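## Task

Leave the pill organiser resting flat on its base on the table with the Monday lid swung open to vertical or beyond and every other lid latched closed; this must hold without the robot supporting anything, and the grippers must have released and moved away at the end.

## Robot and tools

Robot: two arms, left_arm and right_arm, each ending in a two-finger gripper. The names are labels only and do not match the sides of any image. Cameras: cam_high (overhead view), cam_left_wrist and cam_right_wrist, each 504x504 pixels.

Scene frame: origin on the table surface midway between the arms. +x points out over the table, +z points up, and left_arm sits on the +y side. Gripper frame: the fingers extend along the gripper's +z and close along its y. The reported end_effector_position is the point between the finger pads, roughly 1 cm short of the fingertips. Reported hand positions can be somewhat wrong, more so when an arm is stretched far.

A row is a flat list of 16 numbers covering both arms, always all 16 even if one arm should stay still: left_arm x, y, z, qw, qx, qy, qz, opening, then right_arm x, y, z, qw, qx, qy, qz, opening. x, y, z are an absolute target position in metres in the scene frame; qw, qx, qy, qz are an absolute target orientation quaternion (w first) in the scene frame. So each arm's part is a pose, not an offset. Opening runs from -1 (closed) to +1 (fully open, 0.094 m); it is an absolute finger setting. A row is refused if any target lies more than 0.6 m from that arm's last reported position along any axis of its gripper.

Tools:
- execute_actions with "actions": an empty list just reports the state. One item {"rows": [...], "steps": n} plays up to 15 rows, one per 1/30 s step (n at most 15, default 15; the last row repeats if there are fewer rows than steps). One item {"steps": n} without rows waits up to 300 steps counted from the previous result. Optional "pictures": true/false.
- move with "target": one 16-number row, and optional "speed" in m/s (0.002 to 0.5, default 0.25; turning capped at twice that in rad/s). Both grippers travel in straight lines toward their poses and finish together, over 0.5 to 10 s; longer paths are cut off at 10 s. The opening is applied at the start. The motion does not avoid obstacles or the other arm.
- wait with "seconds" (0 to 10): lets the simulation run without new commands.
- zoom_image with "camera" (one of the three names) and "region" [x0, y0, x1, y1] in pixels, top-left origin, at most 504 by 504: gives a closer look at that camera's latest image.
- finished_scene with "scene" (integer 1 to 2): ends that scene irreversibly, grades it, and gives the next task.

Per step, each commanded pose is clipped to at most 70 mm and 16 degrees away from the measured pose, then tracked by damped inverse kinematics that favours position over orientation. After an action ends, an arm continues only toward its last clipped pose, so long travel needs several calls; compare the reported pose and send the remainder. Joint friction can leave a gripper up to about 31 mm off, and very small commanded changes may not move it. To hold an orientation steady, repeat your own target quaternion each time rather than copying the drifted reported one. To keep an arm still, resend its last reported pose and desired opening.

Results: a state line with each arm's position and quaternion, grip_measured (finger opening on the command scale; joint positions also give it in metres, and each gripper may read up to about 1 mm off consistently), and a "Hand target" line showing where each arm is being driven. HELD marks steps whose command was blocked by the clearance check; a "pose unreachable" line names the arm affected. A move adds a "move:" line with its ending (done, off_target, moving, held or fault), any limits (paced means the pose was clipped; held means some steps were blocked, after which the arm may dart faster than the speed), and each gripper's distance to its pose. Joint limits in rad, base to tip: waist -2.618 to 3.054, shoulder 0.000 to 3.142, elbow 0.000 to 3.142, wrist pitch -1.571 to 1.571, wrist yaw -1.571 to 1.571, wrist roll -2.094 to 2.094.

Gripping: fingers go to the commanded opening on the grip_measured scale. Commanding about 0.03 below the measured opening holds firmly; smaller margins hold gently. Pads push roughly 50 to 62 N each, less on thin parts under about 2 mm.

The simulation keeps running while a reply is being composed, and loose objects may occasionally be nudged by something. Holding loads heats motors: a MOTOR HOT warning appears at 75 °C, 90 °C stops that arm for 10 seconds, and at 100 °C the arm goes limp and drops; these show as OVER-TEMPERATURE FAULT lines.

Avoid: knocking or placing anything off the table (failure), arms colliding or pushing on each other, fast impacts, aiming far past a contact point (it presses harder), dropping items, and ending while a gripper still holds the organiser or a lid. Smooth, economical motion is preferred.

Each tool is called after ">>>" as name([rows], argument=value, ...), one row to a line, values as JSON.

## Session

>>> execute_actions(actions=[])

Scene clock: 0.00 s of 4800.00 s.
left_arm: end_effector_position=(+0.1889, +0.6257, +0.3934) grip_measured=+1.000 end_effector_quat_wxyz=(+0.480, -0.289, +0.781, +0.274) | right_arm: end_effector_position=(+0.2755, -0.6513, +0.1818) grip_measured=+1.000 end_effector_quat_wxyz=(-0.035, -0.081, +0.990, -0.107)
Joint positions: left_arm=[ 1.407  1.277  1.553 -0.704  0.361  0.323  0.094] | right_arm=[-0.739  1.867  1.854 -1.434  0.189 -0.986  0.094]
Joint velocities: left_arm=[-0.002 -0.002 -0.002  0.037  0.007 -0.007  0.   ] | right_arm=[ 0.002 -0.002  0.012 -0.022  0.037 -0.022  0.   ]
Hand target (left_arm): +0.189, +0.626, +0.393; +0.480, -0.289, +0.781, +0.274
Hand target (right_arm): +0.276, -0.651, +0.182; -0.035, -0.081, +0.990, -0.107

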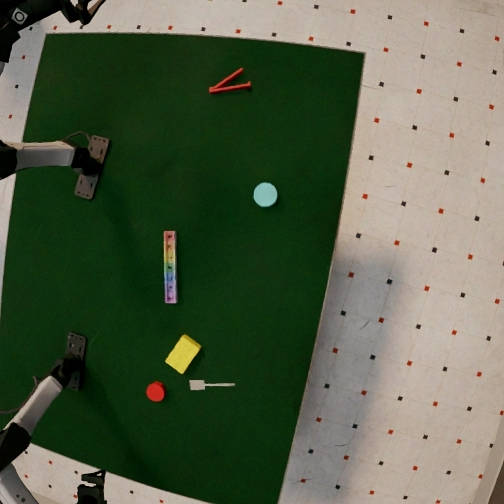

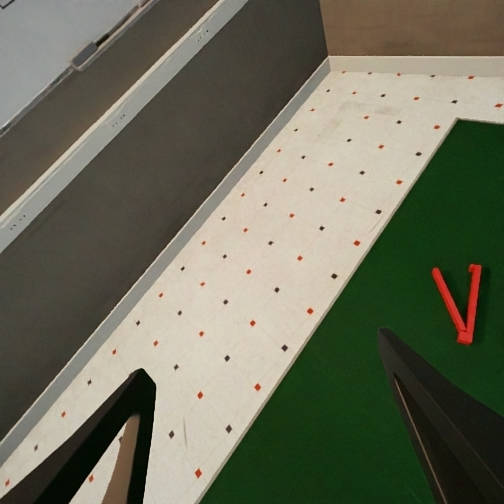

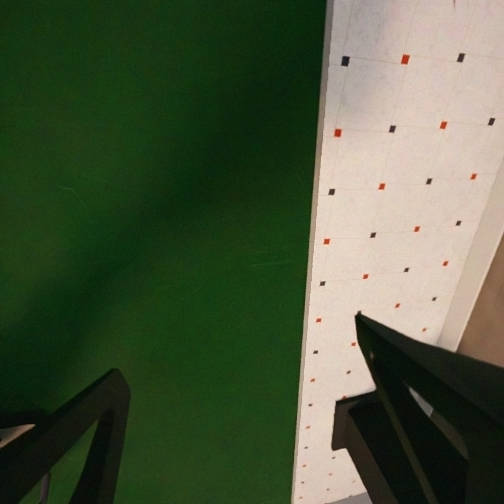

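>>> zoom_image(camera="cam_high", region=[120,210,230,320])

Region (120, 210, 230, 320) of cam_high's 504x504 image, scaled by 4.582, with more detail than that image has.

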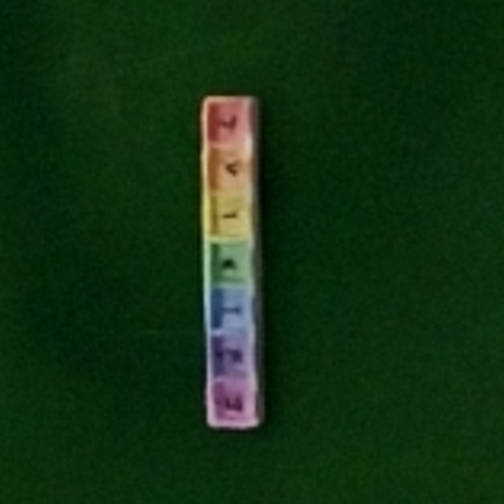

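>>> move(target=[0.3,0.3,0.2, 0.6,0,0.8,0,-0.2, 0.335,-0.05,0.12, -0.14,0.719,-0.668,-0.13,0.4], speed=0.25)

>>> move(target=[0.23,0.12,0.08, 0.6,0,0.8,0,-1, 0.34,0.02,0.075, -0.14,0.719,-0.668,-0.13,0.4], speed=0.12)

Scene clock: 21.97 s of 4800.00 s.
left_arm: end_effector_position=(+0.3013, +0.3058, +0.2029) grip_measured=-0.198 end_effector_quat_wxyz=(+0.595, +0.005, +0.803, +0.006) | right_arm: end_effector_position=(+0.3395, -0.0493, +0.1145) grip_measured=+0.402 end_effector_quat_wxyz=(-0.146, +0.711, -0.673, -0.144)
Joint positions: left_arm=[ 0.312  0.572  0.404 -0.131  0.16   0.066  0.038] | right_arm=[ 0.751  1.929  1.62  -1.    -0.322 -0.905  0.066]
Joint velocities: left_arm=[ 0.012 -0.022 -0.007 -0.037  0.022 -0.051  0.   ] | right_arm=[-0.007 -0.002 -0.002  0.007 -0.007 -0.095 -0.   ]
Hand target (left_arm): +0.300, +0.304, +0.198; +0.595, +0.004, +0.803, +0.005
Hand target (right_arm): +0.344, -0.042, +0.121; -0.163, +0.716, -0.664, -0.145
Off the commanded pose (left_arm): 0.007 m, 1 deg.
Off the commanded pose (right_arm): 0.007 m, 2 deg.
After step 90, 15.13 s passed at rest.
move: done

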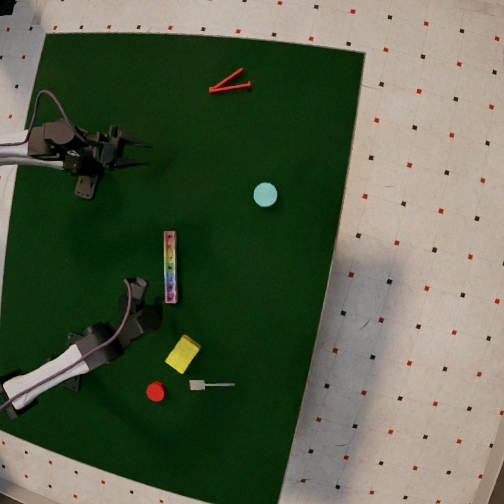

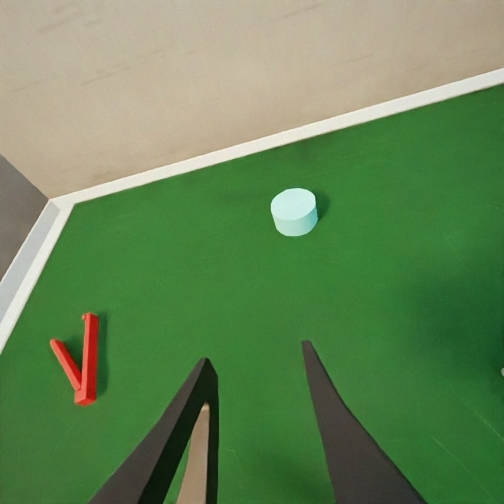

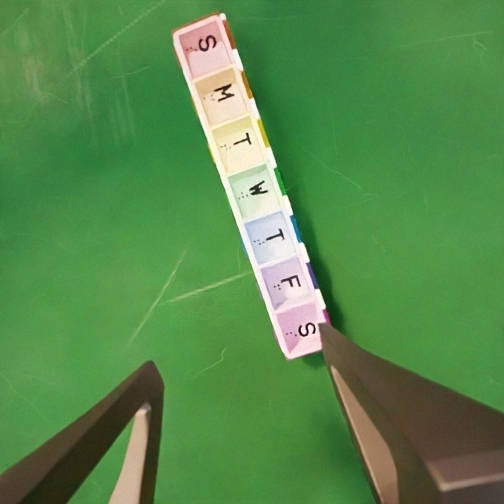

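Scene clock: 24.57 s of 4800.00 s.
left_arm: end_effector_position=(+0.2327, +0.1303, +0.0818) grip_measured=-0.995 end_effector_quat_wxyz=(+0.600, +0.004, +0.800, +0.010) | right_arm: end_effector_position=(+0.3353, +0.0127, +0.0705) grip_measured=+0.402 end_effector_quat_wxyz=(-0.125, +0.719, -0.670, -0.136)
Joint positions: left_arm=[-1.124  1.249  0.206  0.256 -1.164 -0.723  0.   ] | right_arm=[ 0.877  2.134  1.757 -0.941 -0.275 -0.803  0.066]
Joint velocities: left_arm=[ 0.007 -0.002 -0.002  0.095 -0.051  0.037  0.   ] | right_arm=[-0.017 -0.002 -0.012 -0.11   0.051 -0.051 -0.001]
Hand target (left_arm): +0.233, +0.125, +0.082; +0.601, +0.005, +0.799, +0.008
Hand target (right_arm): +0.340, +0.021, +0.076; -0.141, +0.718, -0.668, -0.133
Off the commanded pose (left_arm): 0.011 m, 1 deg.
Off the commanded pose (right_arm): 0.010 m, 2 deg.
move: off_target (left_arm)

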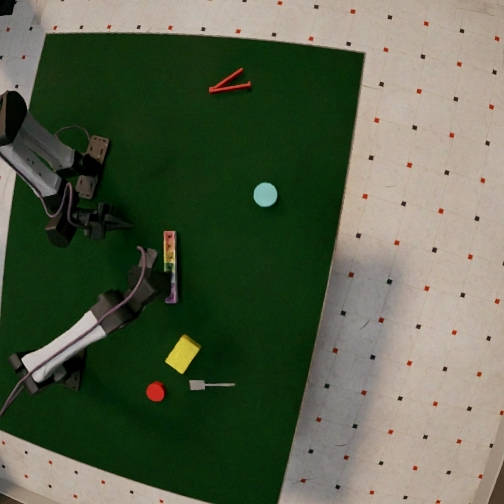

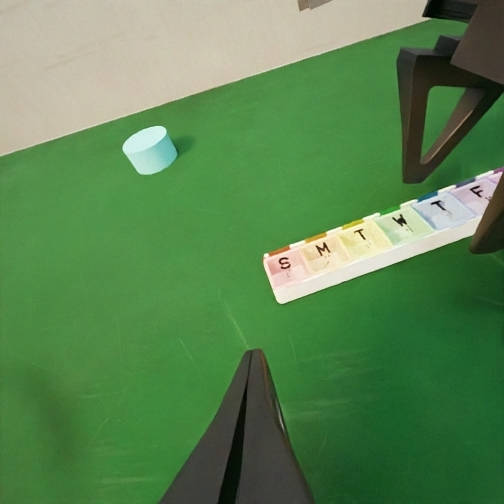

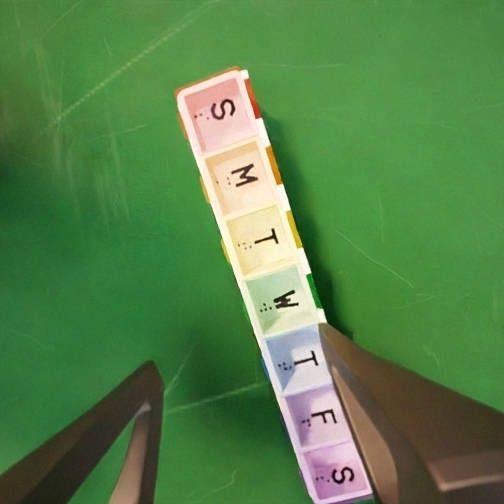

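>>> move(target=[0.23,0.12,0.08, 0.6,0,0.8,0,-1, 0.353,0.036,0.04, -0.14,0.74,-0.645,-0.13,0.4], speed=0.05)

Scene clock: 45.97 s of 4800.00 s.
left_arm: end_effector_position=(+0.2307, +0.1251, +0.0808) grip_measured=-0.995 end_effector_quat_wxyz=(+0.600, -0.004, +0.800, -0.002) | right_arm: end_effector_position=(+0.3488, +0.0265, +0.0342) grip_measured=+0.402 end_effector_quat_wxyz=(-0.121, +0.734, -0.655, -0.133)
Joint positions: left_arm=[-1.142  1.274  0.216  0.256 -1.171 -0.768  0.   ] | right_arm=[ 0.878  2.252  1.805 -0.884 -0.273 -0.847  0.066]
Joint velocities: left_arm=[-0.002  0.007  0.002 -0.066 -0.007 -0.066  0.   ] | right_arm=[ 0.002 -0.002  0.002  0.007  0.051  0.051 -0.   ]
Hand target (left_arm): +0.230, +0.120, +0.080; +0.600, +0.000, +0.800, -0.000
Hand target (right_arm): +0.353, +0.036, +0.041; -0.140, +0.740, -0.645, -0.130
Off the commanded pose (left_arm): 0.005 m, 1 deg.
Off the commanded pose (right_arm): 0.012 m, 3 deg.
After step 90, 17.13 s passed at rest.
move: off_target (right_arm)

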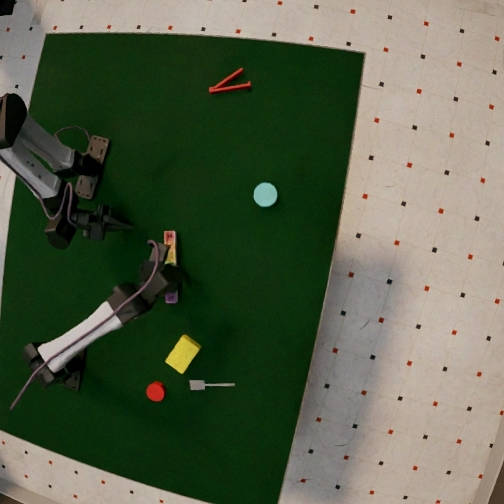

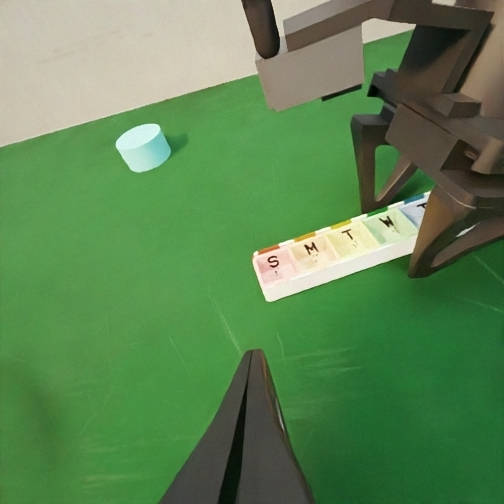

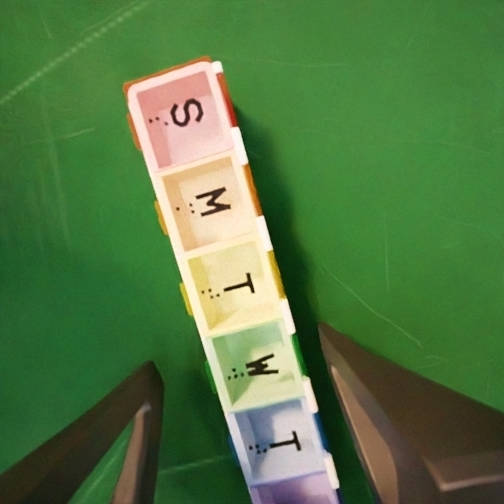

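>>> move(target=[0.23,0.12,0.08, 0.6,0,0.8,0,-1, 0.349,0.052,0.024, -0.14,0.74,-0.645,-0.13,0.3], speed=0.03)

Scene clock: 50.70 s of 4800.00 s.
left_arm: end_effector_position=(+0.2307, +0.1251, +0.0808) grip_measured=-0.995 end_effector_quat_wxyz=(+0.600, -0.005, +0.800, -0.002) | right_arm: end_effector_position=(+0.3464, +0.0447, +0.0252) grip_measured=+0.302 end_effector_quat_wxyz=(-0.132, +0.740, -0.645, -0.134)
Joint positions: left_arm=[-1.142  1.274  0.216  0.256 -1.171 -0.77   0.   ] | right_arm=[ 0.906  2.29   1.827 -0.841 -0.273 -0.838  0.061]
Joint velocities: left_arm=[-0.022 -0.012 -0.002  0.022  0.037 -0.066 -0.001] | right_arm=[ 0.002  0.002 -0.002 -0.022 -0.007 -0.066 -0.   ]
Hand target (left_arm): +0.230, +0.120, +0.080; +0.600, +0.000, +0.800, -0.000
Hand target (right_arm): +0.349, +0.052, +0.025; -0.140, +0.740, -0.645, -0.131
Off the commanded pose (left_arm): 0.005 m, 1 deg.
Off the commanded pose (right_arm): 0.008 m, 1 deg.
After step 90, 0.53 s passed at rest.
move: done

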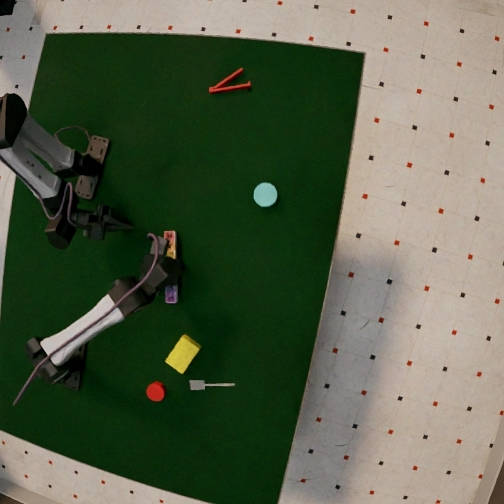

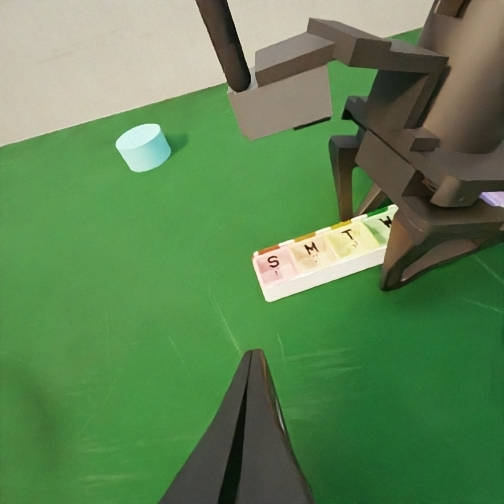

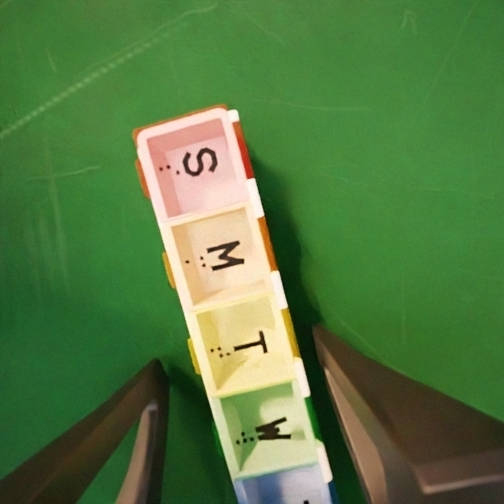

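>>> move(target=[0.23,0.12,0.08, 0.6,0,0.8,0,-1, 0.349,0.028,0.024, -0.14,0.74,-0.645,-0.13,0.3], speed=0.03)

Scene clock: 55.70 s of 4800.00 s.
left_arm: end_effector_position=(+0.2307, +0.1251, +0.0808) grip_measured=-0.995 end_effector_quat_wxyz=(+0.600, -0.005, +0.800, -0.002) | right_arm: end_effector_position=(+0.3471, +0.0331, +0.0248) grip_measured=+0.302 end_effector_quat_wxyz=(-0.138, +0.740, -0.645, -0.132)
Joint positions: left_arm=[-1.142  1.274  0.216  0.256 -1.171 -0.77   0.   ] | right_arm=[ 0.89   2.247  1.75  -0.798 -0.273 -0.854  0.061]
Joint velocities: left_arm=[ 0.002 -0.017  0.002  0.051 -0.037  0.037 -0.   ] | right_arm=[0.002 0.007 0.002 0.022 0.007 0.022 0.001]
Hand target (left_arm): +0.230, +0.120, +0.080; +0.600, +0.000, +0.800, -0.000
Hand target (right_arm): +0.349, +0.028, +0.024; -0.140, +0.740, -0.645, -0.130
Off the commanded pose (left_arm): 0.005 m, 1 deg.
Off the commanded pose (right_arm): 0.006 m, 0 deg.
After step 90, 1.17 s passed at rest.
move: done

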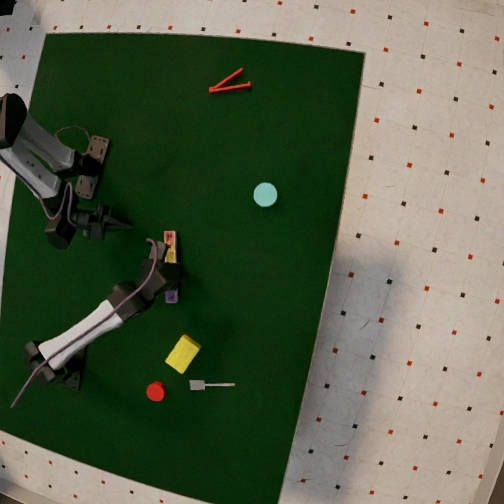

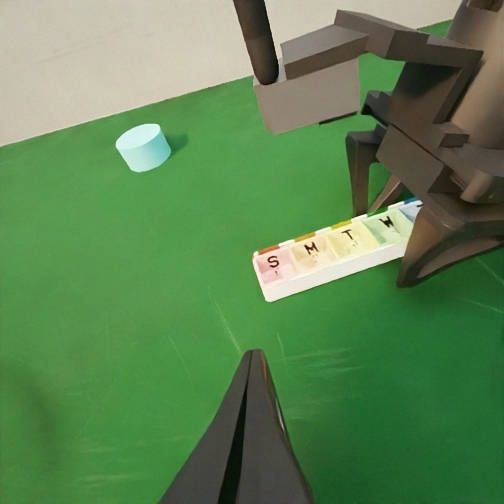

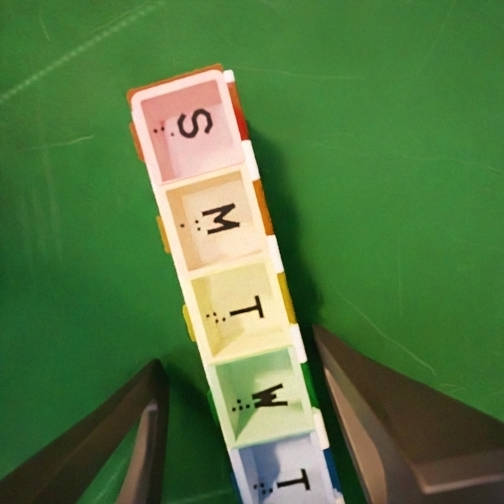

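>>> move(target=[0.23,0.12,0.08, 0.6,0,0.8,0,-1, 0.347,0.033,0.024, -0.138,0.74,-0.645,-0.132,-0.45], speed=0.03)

>>> move(target=[0.27,0.095,0.045, 0.6,0,0.8,0,-1, 0.354,0.033,0.038, 0.005,0.694,-0.659,-0.289,-0.45], speed=0.04)

Scene clock: 64.37 s of 4800.00 s.
left_arm: end_effector_position=(+0.2307, +0.1251, +0.0808) grip_measured=-0.995 end_effector_quat_wxyz=(+0.600, -0.005, +0.800, -0.002) | right_arm: end_effector_position=(+0.3470, +0.0332, +0.0247) grip_measured=-0.325 end_effector_quat_wxyz=(-0.138, +0.740, -0.644, -0.132)
Joint positions: left_arm=[-1.142  1.274  0.216  0.256 -1.171 -0.77   0.   ] | right_arm=[ 0.89   2.247  1.749 -0.798 -0.273 -0.854  0.032]
Joint velocities: left_arm=[ 0.007 -0.017 -0.017  0.051  0.007 -0.051 -0.001] | right_arm=[-0.002 -0.002  0.012 -0.022 -0.007 -0.125 -0.001]
Hand target (left_arm): +0.230, +0.120, +0.080; +0.600, +0.000, +0.800, -0.000
Hand target (right_arm): +0.347, +0.033, +0.024; -0.138, +0.740, -0.645, -0.132
Off the commanded pose (left_arm): 0.005 m, 1 deg.
Off the commanded pose (right_arm): 0.001 m, 0 deg.
After step 90, 4.97 s passed at rest.
move: done

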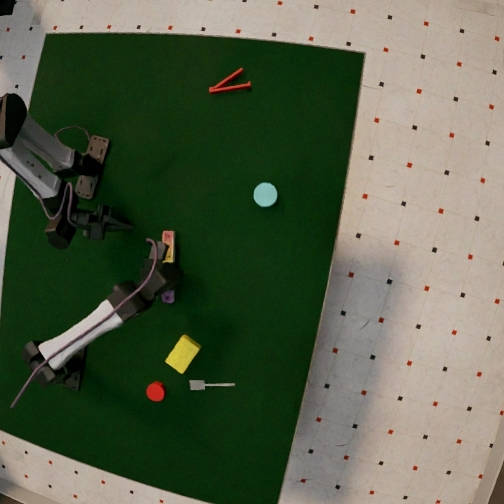

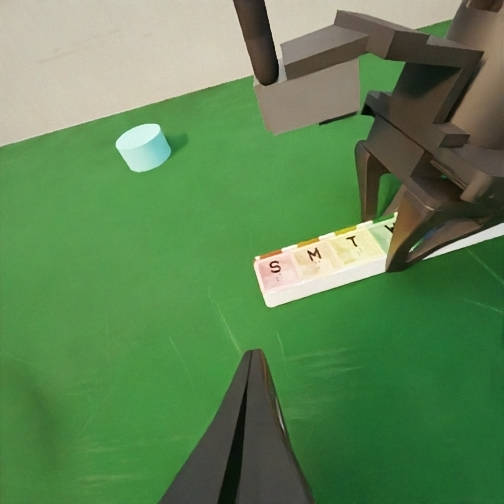

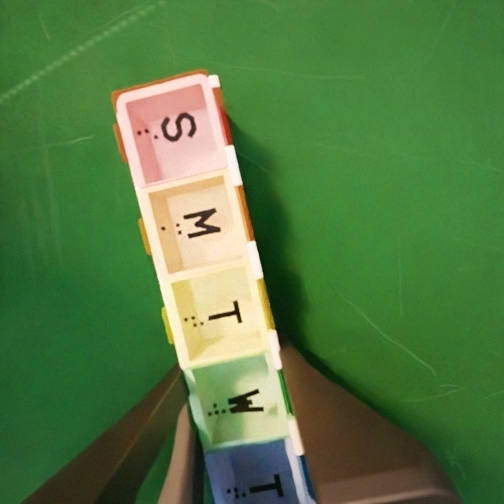

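Scene clock: 70.10 s of 4800.00 s.
left_arm: end_effector_position=(+0.2657, +0.0982, +0.0487) grip_measured=-0.995 end_effector_quat_wxyz=(+0.601, -0.000, +0.799, -0.002) | right_arm: end_effector_position=(+0.3513, +0.0327, +0.0305) grip_measured=-0.325 end_effector_quat_wxyz=(+0.008, +0.697, -0.661, -0.278)
Joint positions: left_arm=[-1.014  1.702  0.249  0.838 -1.071 -0.559  0.   ] | right_arm=[ 0.792  2.671  2.496 -1.472 -0.56  -0.927  0.032]
Joint velocities: left_arm=[-0.017 -0.007 -0.007 -0.022 -0.022  0.022  0.   ] | right_arm=[-0.017  0.027  0.027 -0.051 -0.066 -0.051 -0.   ]
Hand target (left_arm): +0.270, +0.095, +0.046; +0.600, +0.000, +0.800, -0.001
Hand target (right_arm): +0.353, +0.031, +0.035; +0.007, +0.696, -0.659, -0.285
Off the commanded pose (left_arm): 0.007 m, 0 deg.
Off the commanded pose (right_arm): 0.008 m, 1 deg.
move: done

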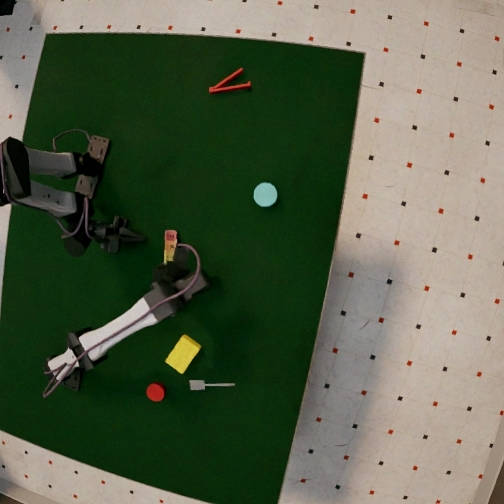

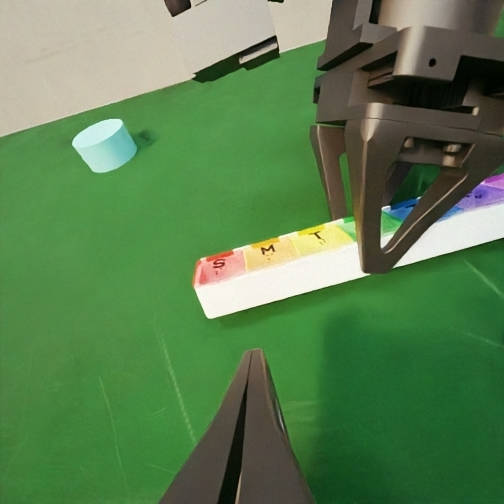

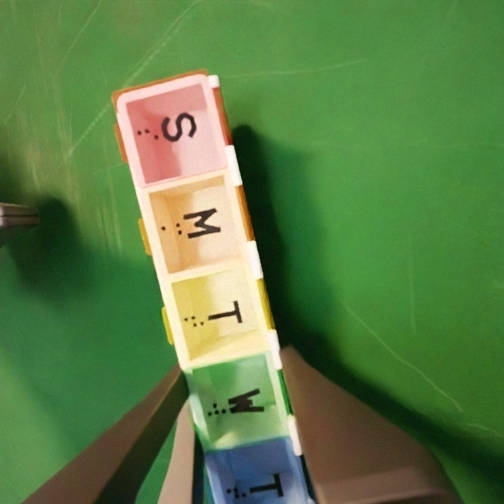

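>>> move(target=[0.295,0.09,0.02, 0.6,0,0.8,0,-1, 0.353,0.033,0.034, 0.005,0.694,-0.659,-0.289,-0.45], speed=0.025)

Scene clock: 77.20 s of 4800.00 s.
left_arm: end_effector_position=(+0.2905, +0.0926, +0.0241) grip_measured=-0.995 end_effector_quat_wxyz=(+0.601, -0.001, +0.800, -0.001) | right_arm: end_effector_position=(+0.3494, +0.0329, +0.0311) grip_measured=-0.325 end_effector_quat_wxyz=(+0.010, +0.696, -0.660, -0.283)
Joint positions: left_arm=[-0.921  1.947  0.293  1.117 -0.995 -0.465  0.   ] | right_arm=[ 0.792  2.673  2.497 -1.479 -0.569 -0.93   0.032]
Joint velocities: left_arm=[ 0.012 -0.017 -0.002 -0.007  0.037 -0.037 -0.   ] | right_arm=[ 0.007 -0.007 -0.002  0.022 -0.007 -0.007 -0.001]
Hand target (left_arm): +0.295, +0.090, +0.021; +0.600, -0.000, +0.800, -0.000
Hand target (right_arm): +0.353, +0.033, +0.034; +0.005, +0.694, -0.659, -0.289
Off the commanded pose (left_arm): 0.007 m, 0 deg.
Off the commanded pose (right_arm): 0.005 m, 1 deg.
After step 90, 2.17 s passed at rest.
move: done

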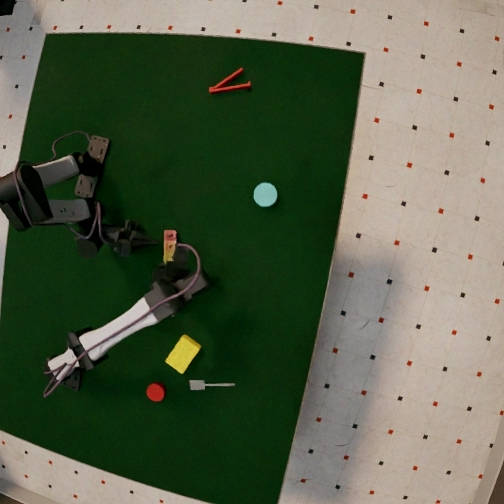

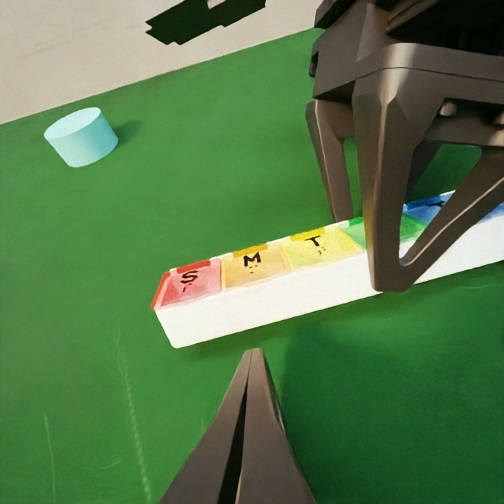

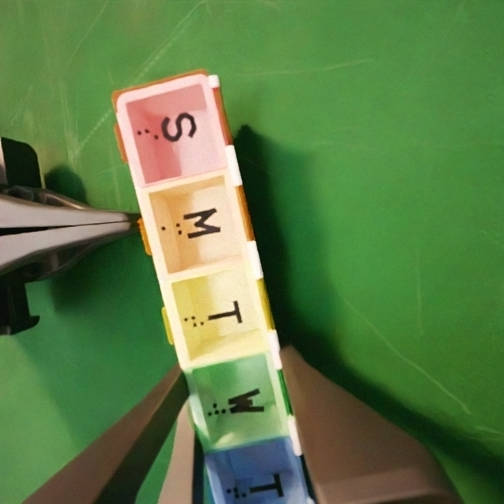

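>>> move(target=[0.316,0.085,0.022, 0.6,0,0.8,0,-1, 0.347,0.033,0.032, 0.005,0.694,-0.659,-0.289,-0.45], speed=0.015)

Scene clock: 83.57 s of 4800.00 s.
left_arm: end_effector_position=(+0.3106, +0.0881, +0.0290) grip_measured=-0.995 end_effector_quat_wxyz=(+0.605, -0.006, +0.796, -0.002) | right_arm: end_effector_position=(+0.3509, +0.0312, +0.0292) grip_measured=-0.325 end_effector_quat_wxyz=(+0.008, +0.691, -0.666, -0.281)
Joint positions: left_arm=[-0.859  1.968  0.343  1.147 -0.95  -0.409  0.   ] | right_arm=[ 0.788  2.653  2.453 -1.447 -0.565 -0.915  0.032]
Joint velocities: left_arm=[ 0.007 -0.007 -0.017  0.037 -0.037  0.007 -0.001] | right_arm=[-0.012 -0.002 -0.012 -0.022 -0.095 -0.037 -0.   ]
Hand target (left_arm): +0.315, +0.085, +0.022; +0.600, -0.000, +0.800, -0.000
Hand target (right_arm): +0.347, +0.033, +0.032; +0.006, +0.694, -0.659, -0.289
Off the commanded pose (left_arm): 0.009 m, 1 deg.
Off the commanded pose (right_arm): 0.005 m, 1 deg.
After step 90, 1.40 s passed at rest.
move: done

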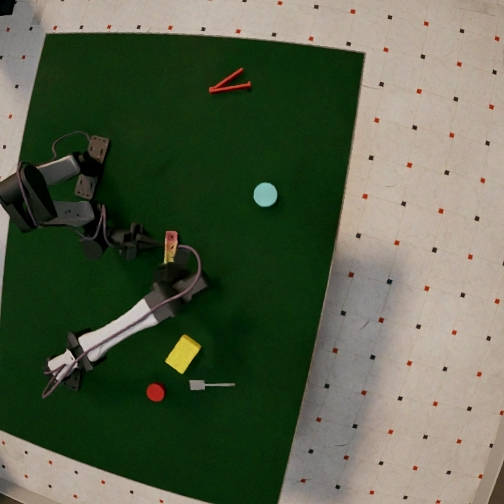

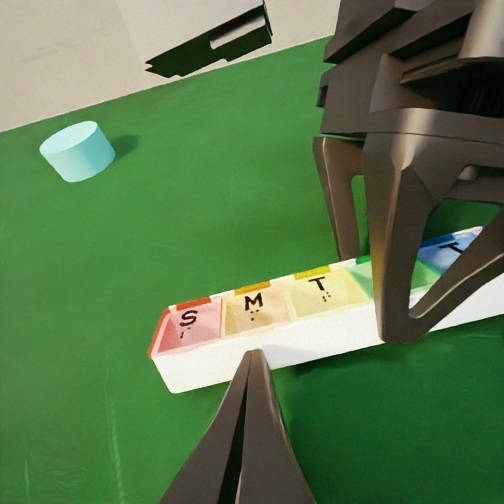

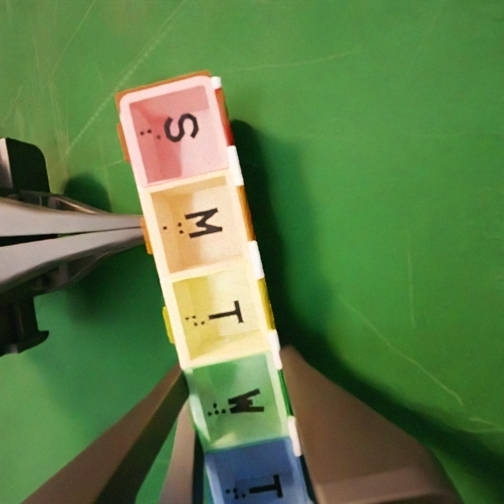

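In contact under the tab. Lift with +x bias as before.

>>> move(target=[0.326,0.086,0.043, 0.6,0,0.8,0,-1, 0.345,0.033,0.029, 0.005,0.694,-0.659,-0.289,-0.45], speed=0.008)

Scene clock: 98.20 s of 4800.00 s.
left_arm: end_effector_position=(+0.3173, +0.0877, +0.0335) grip_measured=-0.995 end_effector_quat_wxyz=(+0.594, +0.010, +0.804, +0.003) | right_arm: end_effector_position=(+0.3541, +0.0321, +0.0291) grip_measured=-0.325 end_effector_quat_wxyz=(-0.000, +0.687, -0.671, -0.278)
Joint positions: left_arm=[-0.827  1.908  0.357  1.06  -0.899 -0.379  0.   ] | right_arm=[ 0.787  2.634  2.42  -1.409 -0.561 -0.896  0.032]
Joint velocities: left_arm=[-0.002 -0.037  0.012  0.007 -0.022  0.007  0.   ] | right_arm=[ 0.002 -0.017 -0.027  0.007 -0.11  -0.022 -0.   ]
Hand target (left_arm): +0.326, +0.086, +0.043; +0.600, -0.000, +0.800, -0.000
Hand target (right_arm): +0.345, +0.033, +0.029; +0.006, +0.694, -0.659, -0.289
Off the commanded pose (left_arm): 0.013 m, 1 deg.
Off the commanded pose (right_arm): 0.009 m, 2 deg.
After step 90, 8.80 s passed at rest.
move: off_target (left_arm)

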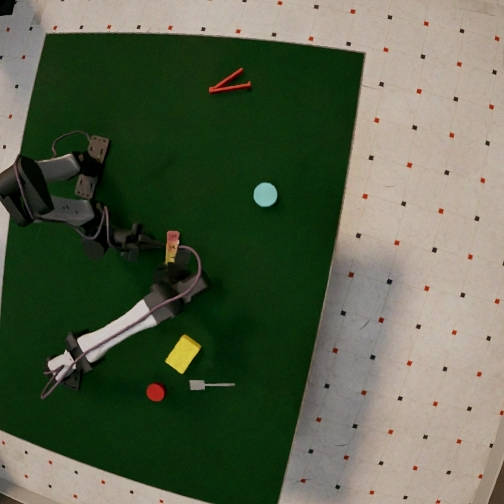

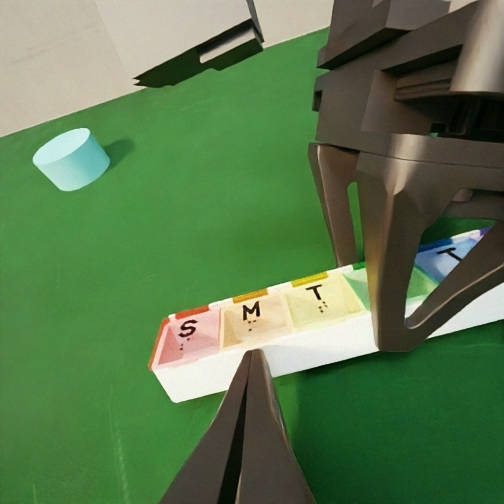

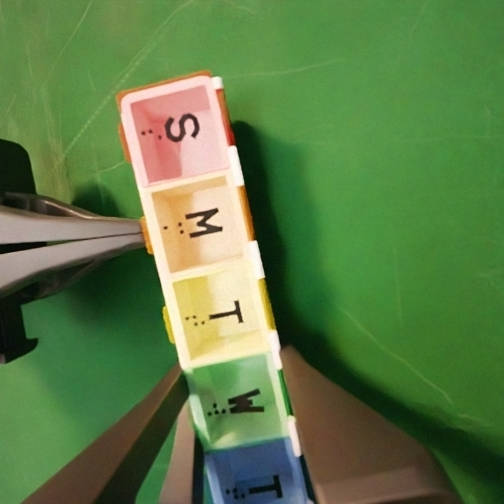

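>>> move(target=[0.33,0.086,0.06, 0.6,0,0.8,0,-1, 0.342,0.032,0.024, 0.005,0.694,-0.659,-0.289,-0.45], speed=0.008)

Scene clock: 106.00 s of 4800.00 s.
left_arm: end_effector_position=(+0.3245, +0.0880, +0.0509) grip_measured=-0.995 end_effector_quat_wxyz=(+0.595, +0.007, +0.804, +0.005) | right_arm: end_effector_position=(+0.3516, +0.0314, +0.0286) grip_measured=-0.325 end_effector_quat_wxyz=(-0.004, +0.689, -0.668, -0.282)
Joint positions: left_arm=[-0.805  1.813  0.382  0.95  -0.887 -0.369  0.   ] | right_arm=[ 0.787  2.606  2.362 -1.373 -0.569 -0.901  0.032]
Joint velocities: left_arm=[-0.012  0.007 -0.007 -0.066 -0.007  0.051  0.   ] | right_arm=[ 0.002  0.012 -0.012 -0.007 -0.007  0.007  0.001]
Hand target (left_arm): +0.330, +0.086, +0.060; +0.600, +0.000, +0.800, -0.000
Hand target (right_arm): +0.342, +0.032, +0.024; +0.005, +0.694, -0.659, -0.289
Off the commanded pose (left_arm): 0.011 m, 1 deg.
Off the commanded pose (right_arm): 0.011 m, 2 deg.
After step 90, 0.73 s passed at rest.
move: off_target (left_arm, right_arm)

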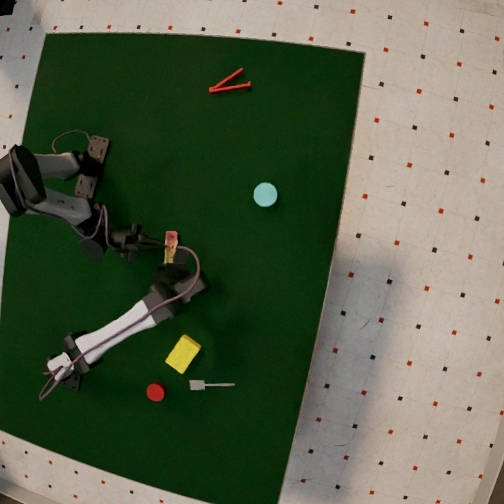

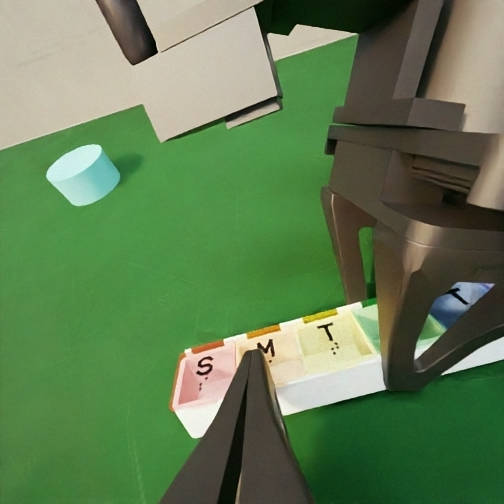

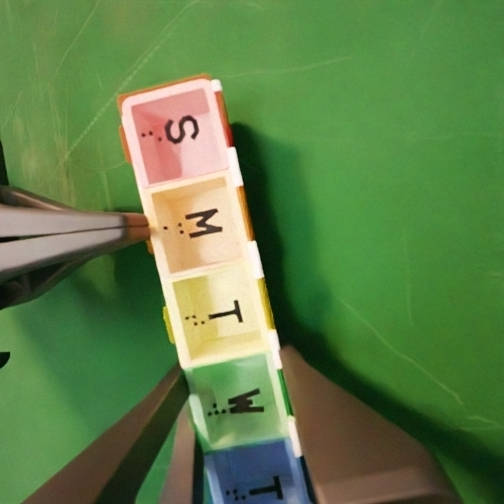

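>>> move(target=[0.298,0.086,0.045, 0.62,0,0.785,0,-1, 0.348,0.032,0.03, 0.005,0.694,-0.659,-0.289,-0.45], speed=0.04)

>>> move(target=[0.298,0.084,0.018, 0.62,0,0.785,0,-1, 0.348,0.032,0.03, 0.005,0.694,-0.659,-0.289,-0.45], speed=0.03)

>>> move(target=[0.324,0.082,0.022, 0.62,0,0.785,0,-1, 0.342,0.032,0.028, 0.005,0.694,-0.659,-0.289,-0.45], speed=0.015)

Scene clock: 115.10 s of 4800.00 s.
left_arm: end_effector_position=(+0.3045, +0.0811, +0.0567) grip_measured=-0.995 end_effector_quat_wxyz=(+0.626, -0.010, +0.779, -0.010) | right_arm: end_effector_position=(+0.3493, +0.0300, +0.0299) grip_measured=-0.325 end_effector_quat_wxyz=(+0.004, +0.691, -0.665, -0.284)
Joint positions: left_arm=[-0.902  1.87   0.337  1.124 -1.    -0.38   0.   ] | right_arm=[ 0.787  2.622  2.394 -1.411 -0.572 -0.915  0.032]
Joint velocities: left_arm=[ 0.017  0.007 -0.012  0.007 -0.007 -0.022 -0.001] | right_arm=[-0.007  0.002  0.017 -0.066 -0.022 -0.095 -0.   ]
Hand target (left_arm): +0.299, +0.086, +0.046; +0.620, +0.000, +0.785, +0.001
Hand target (right_arm): +0.348, +0.032, +0.030; +0.005, +0.694, -0.659, -0.289
Off the commanded pose (left_arm): 0.014 m, 2 deg.
Off the commanded pose (right_arm): 0.002 m, 1 deg.
After step 90, 4.80 s passed at rest.
move: off_target (left_arm)

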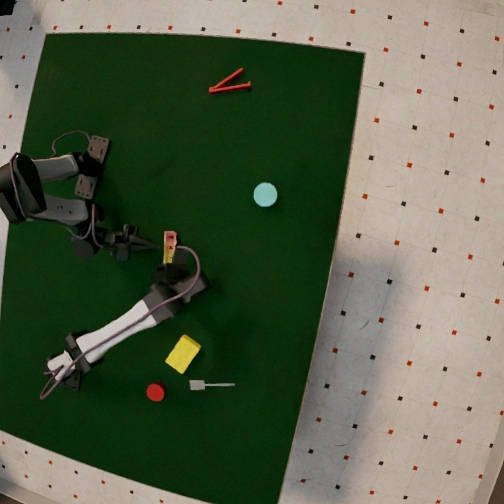

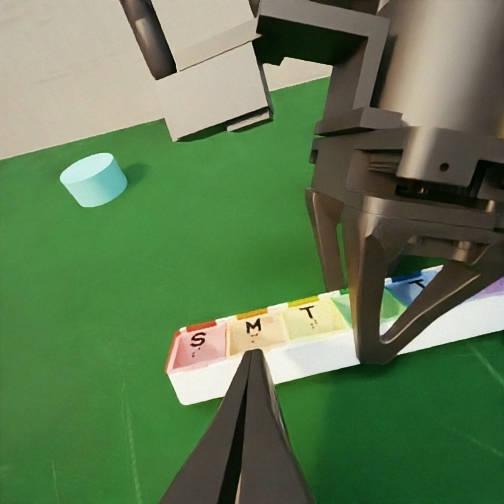

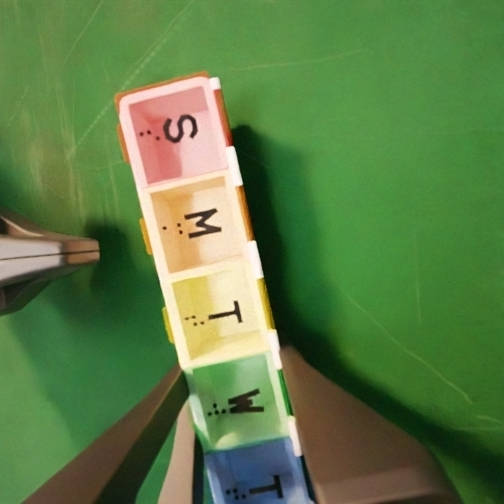

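Scene clock: 116.67 s of 4800.00 s.
left_arm: end_effector_position=(+0.3020, +0.0824, +0.0254) grip_measured=-0.995 end_effector_quat_wxyz=(+0.622, -0.005, +0.783, -0.004) | right_arm: end_effector_position=(+0.3493, +0.0300, +0.0299) grip_measured=-0.325 end_effector_quat_wxyz=(+0.004, +0.691, -0.665, -0.284)
Joint positions: left_arm=[-0.908  2.058  0.337  1.284 -1.005 -0.388  0.   ] | right_arm=[ 0.787  2.622  2.394 -1.411 -0.572 -0.916  0.032]
Joint velocities: left_arm=[ 0.002 -0.007  0.002 -0.007  0.007 -0.007 -0.   ] | right_arm=[-0.007 -0.012  0.012  0.051 -0.022  0.022  0.   ]
Hand target (left_arm): +0.298, +0.084, +0.019; +0.619, +0.000, +0.785, +0.000
Hand target (right_arm): +0.348, +0.032, +0.030; +0.004, +0.694, -0.659, -0.289
Off the commanded pose (left_arm): 0.009 m, 1 deg.
Off the commanded pose (right_arm): 0.002 m, 1 deg.
move: done

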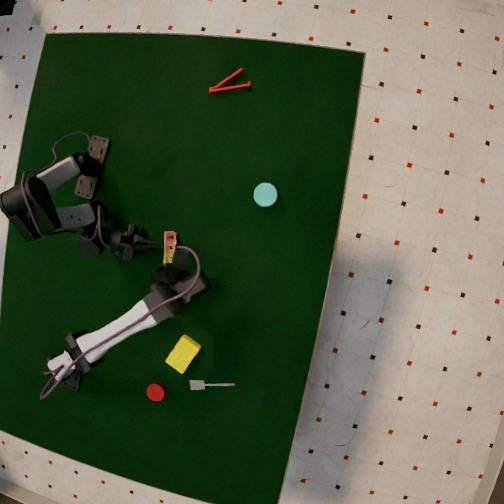

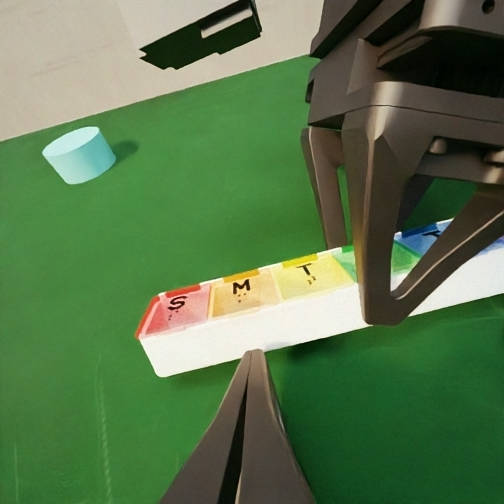

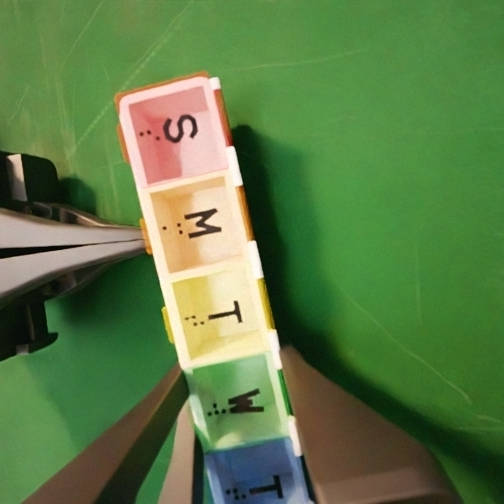

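Scene clock: 118.37 s of 4800.00 s.
left_arm: end_effector_position=(+0.3161, +0.0842, +0.0262) grip_measured=-0.995 end_effector_quat_wxyz=(+0.619, +0.003, +0.786, -0.000) | right_arm: end_effector_position=(+0.3556, +0.0308, +0.0290) grip_measured=-0.325 end_effector_quat_wxyz=(-0.007, +0.688, -0.672, -0.276)
Joint positions: left_arm=[-0.851  2.058  0.355  1.29  -0.946 -0.338  0.   ] | right_arm=[ 0.784  2.61   2.375 -1.374 -0.557 -0.894  0.032]
Joint velocities: left_arm=[ 0.012 -0.012 -0.007 -0.022  0.007 -0.037  0.   ] | right_arm=[-0.007  0.007  0.007  0.037 -0.007 -0.095 -0.001]
Hand target (left_arm): +0.324, +0.082, +0.022; +0.619, -0.000, +0.785, -0.000
Hand target (right_arm): +0.342, +0.032, +0.028; +0.005, +0.694, -0.659, -0.289
Off the commanded pose (left_arm): 0.009 m, 0 deg.
Off the commanded pose (right_arm): 0.014 m, 3 deg.
move: off_target (right_arm)

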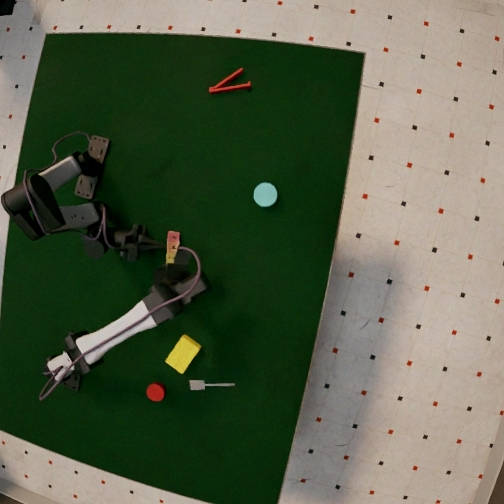

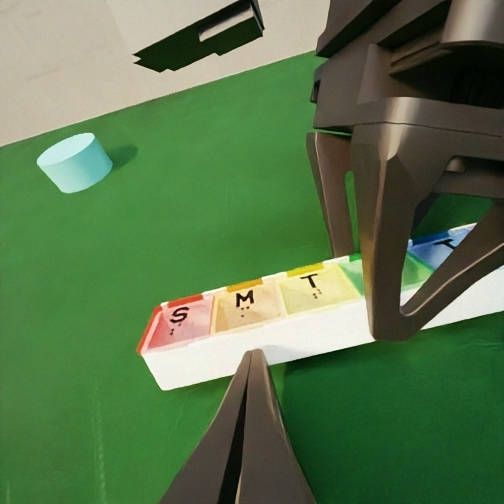

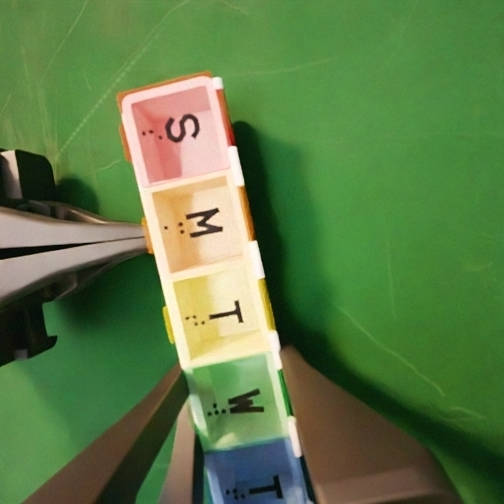

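Well centred, firm contact, lower on the face. Lift in two stages.

>>> move(target=[0.336,0.082,0.044, 0.62,0,0.785,0,-1, 0.340,0.032,0.025, 0.005,0.694,-0.659,-0.289,-0.45], speed=0.008)

Scene clock: 125.67 s of 4800.00 s.
left_arm: end_effector_position=(+0.3247, +0.0835, +0.0322) grip_measured=-0.995 end_effector_quat_wxyz=(+0.611, +0.016, +0.792, +0.004) | right_arm: end_effector_position=(+0.3600, +0.0320, +0.0286) grip_measured=-0.325 end_effector_quat_wxyz=(-0.018, +0.685, -0.677, -0.269)
Joint positions: left_arm=[-0.816  1.997  0.372  1.205 -0.9   -0.309  0.   ] | right_arm=[ 0.783  2.594  2.349 -1.335 -0.546 -0.875  0.032]
Joint velocities: left_arm=[ 0.002 -0.002 -0.002 -0.022 -0.051 -0.051 -0.   ] | right_arm=[ 0.017 -0.002 -0.002 -0.007 -0.066  0.037 -0.001]
Hand target (left_arm): +0.335, +0.082, +0.044; +0.620, -0.000, +0.785, -0.000
Hand target (right_arm): +0.341, +0.032, +0.025; +0.005, +0.694, -0.660, -0.289
Off the commanded pose (left_arm): 0.016 m, 2 deg.
Off the commanded pose (right_arm): 0.020 m, 4 deg.
After step 90, 0.73 s passed at rest.
move: off_target (left_arm, right_arm)

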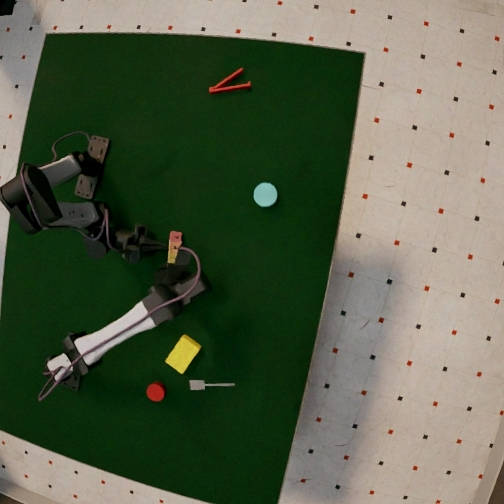

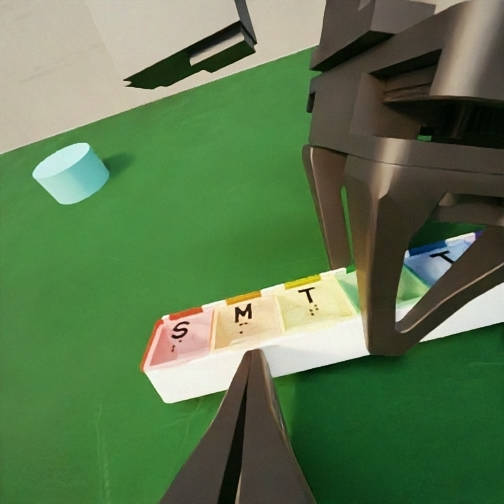

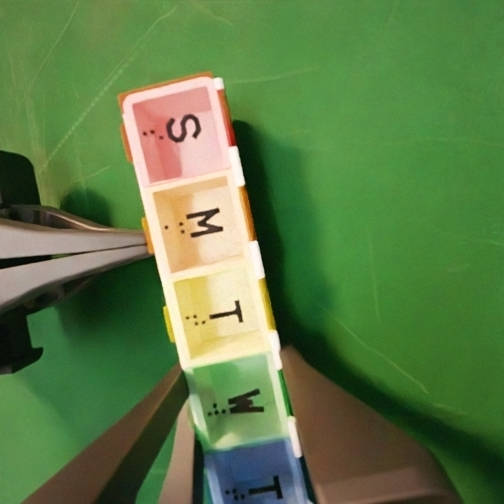

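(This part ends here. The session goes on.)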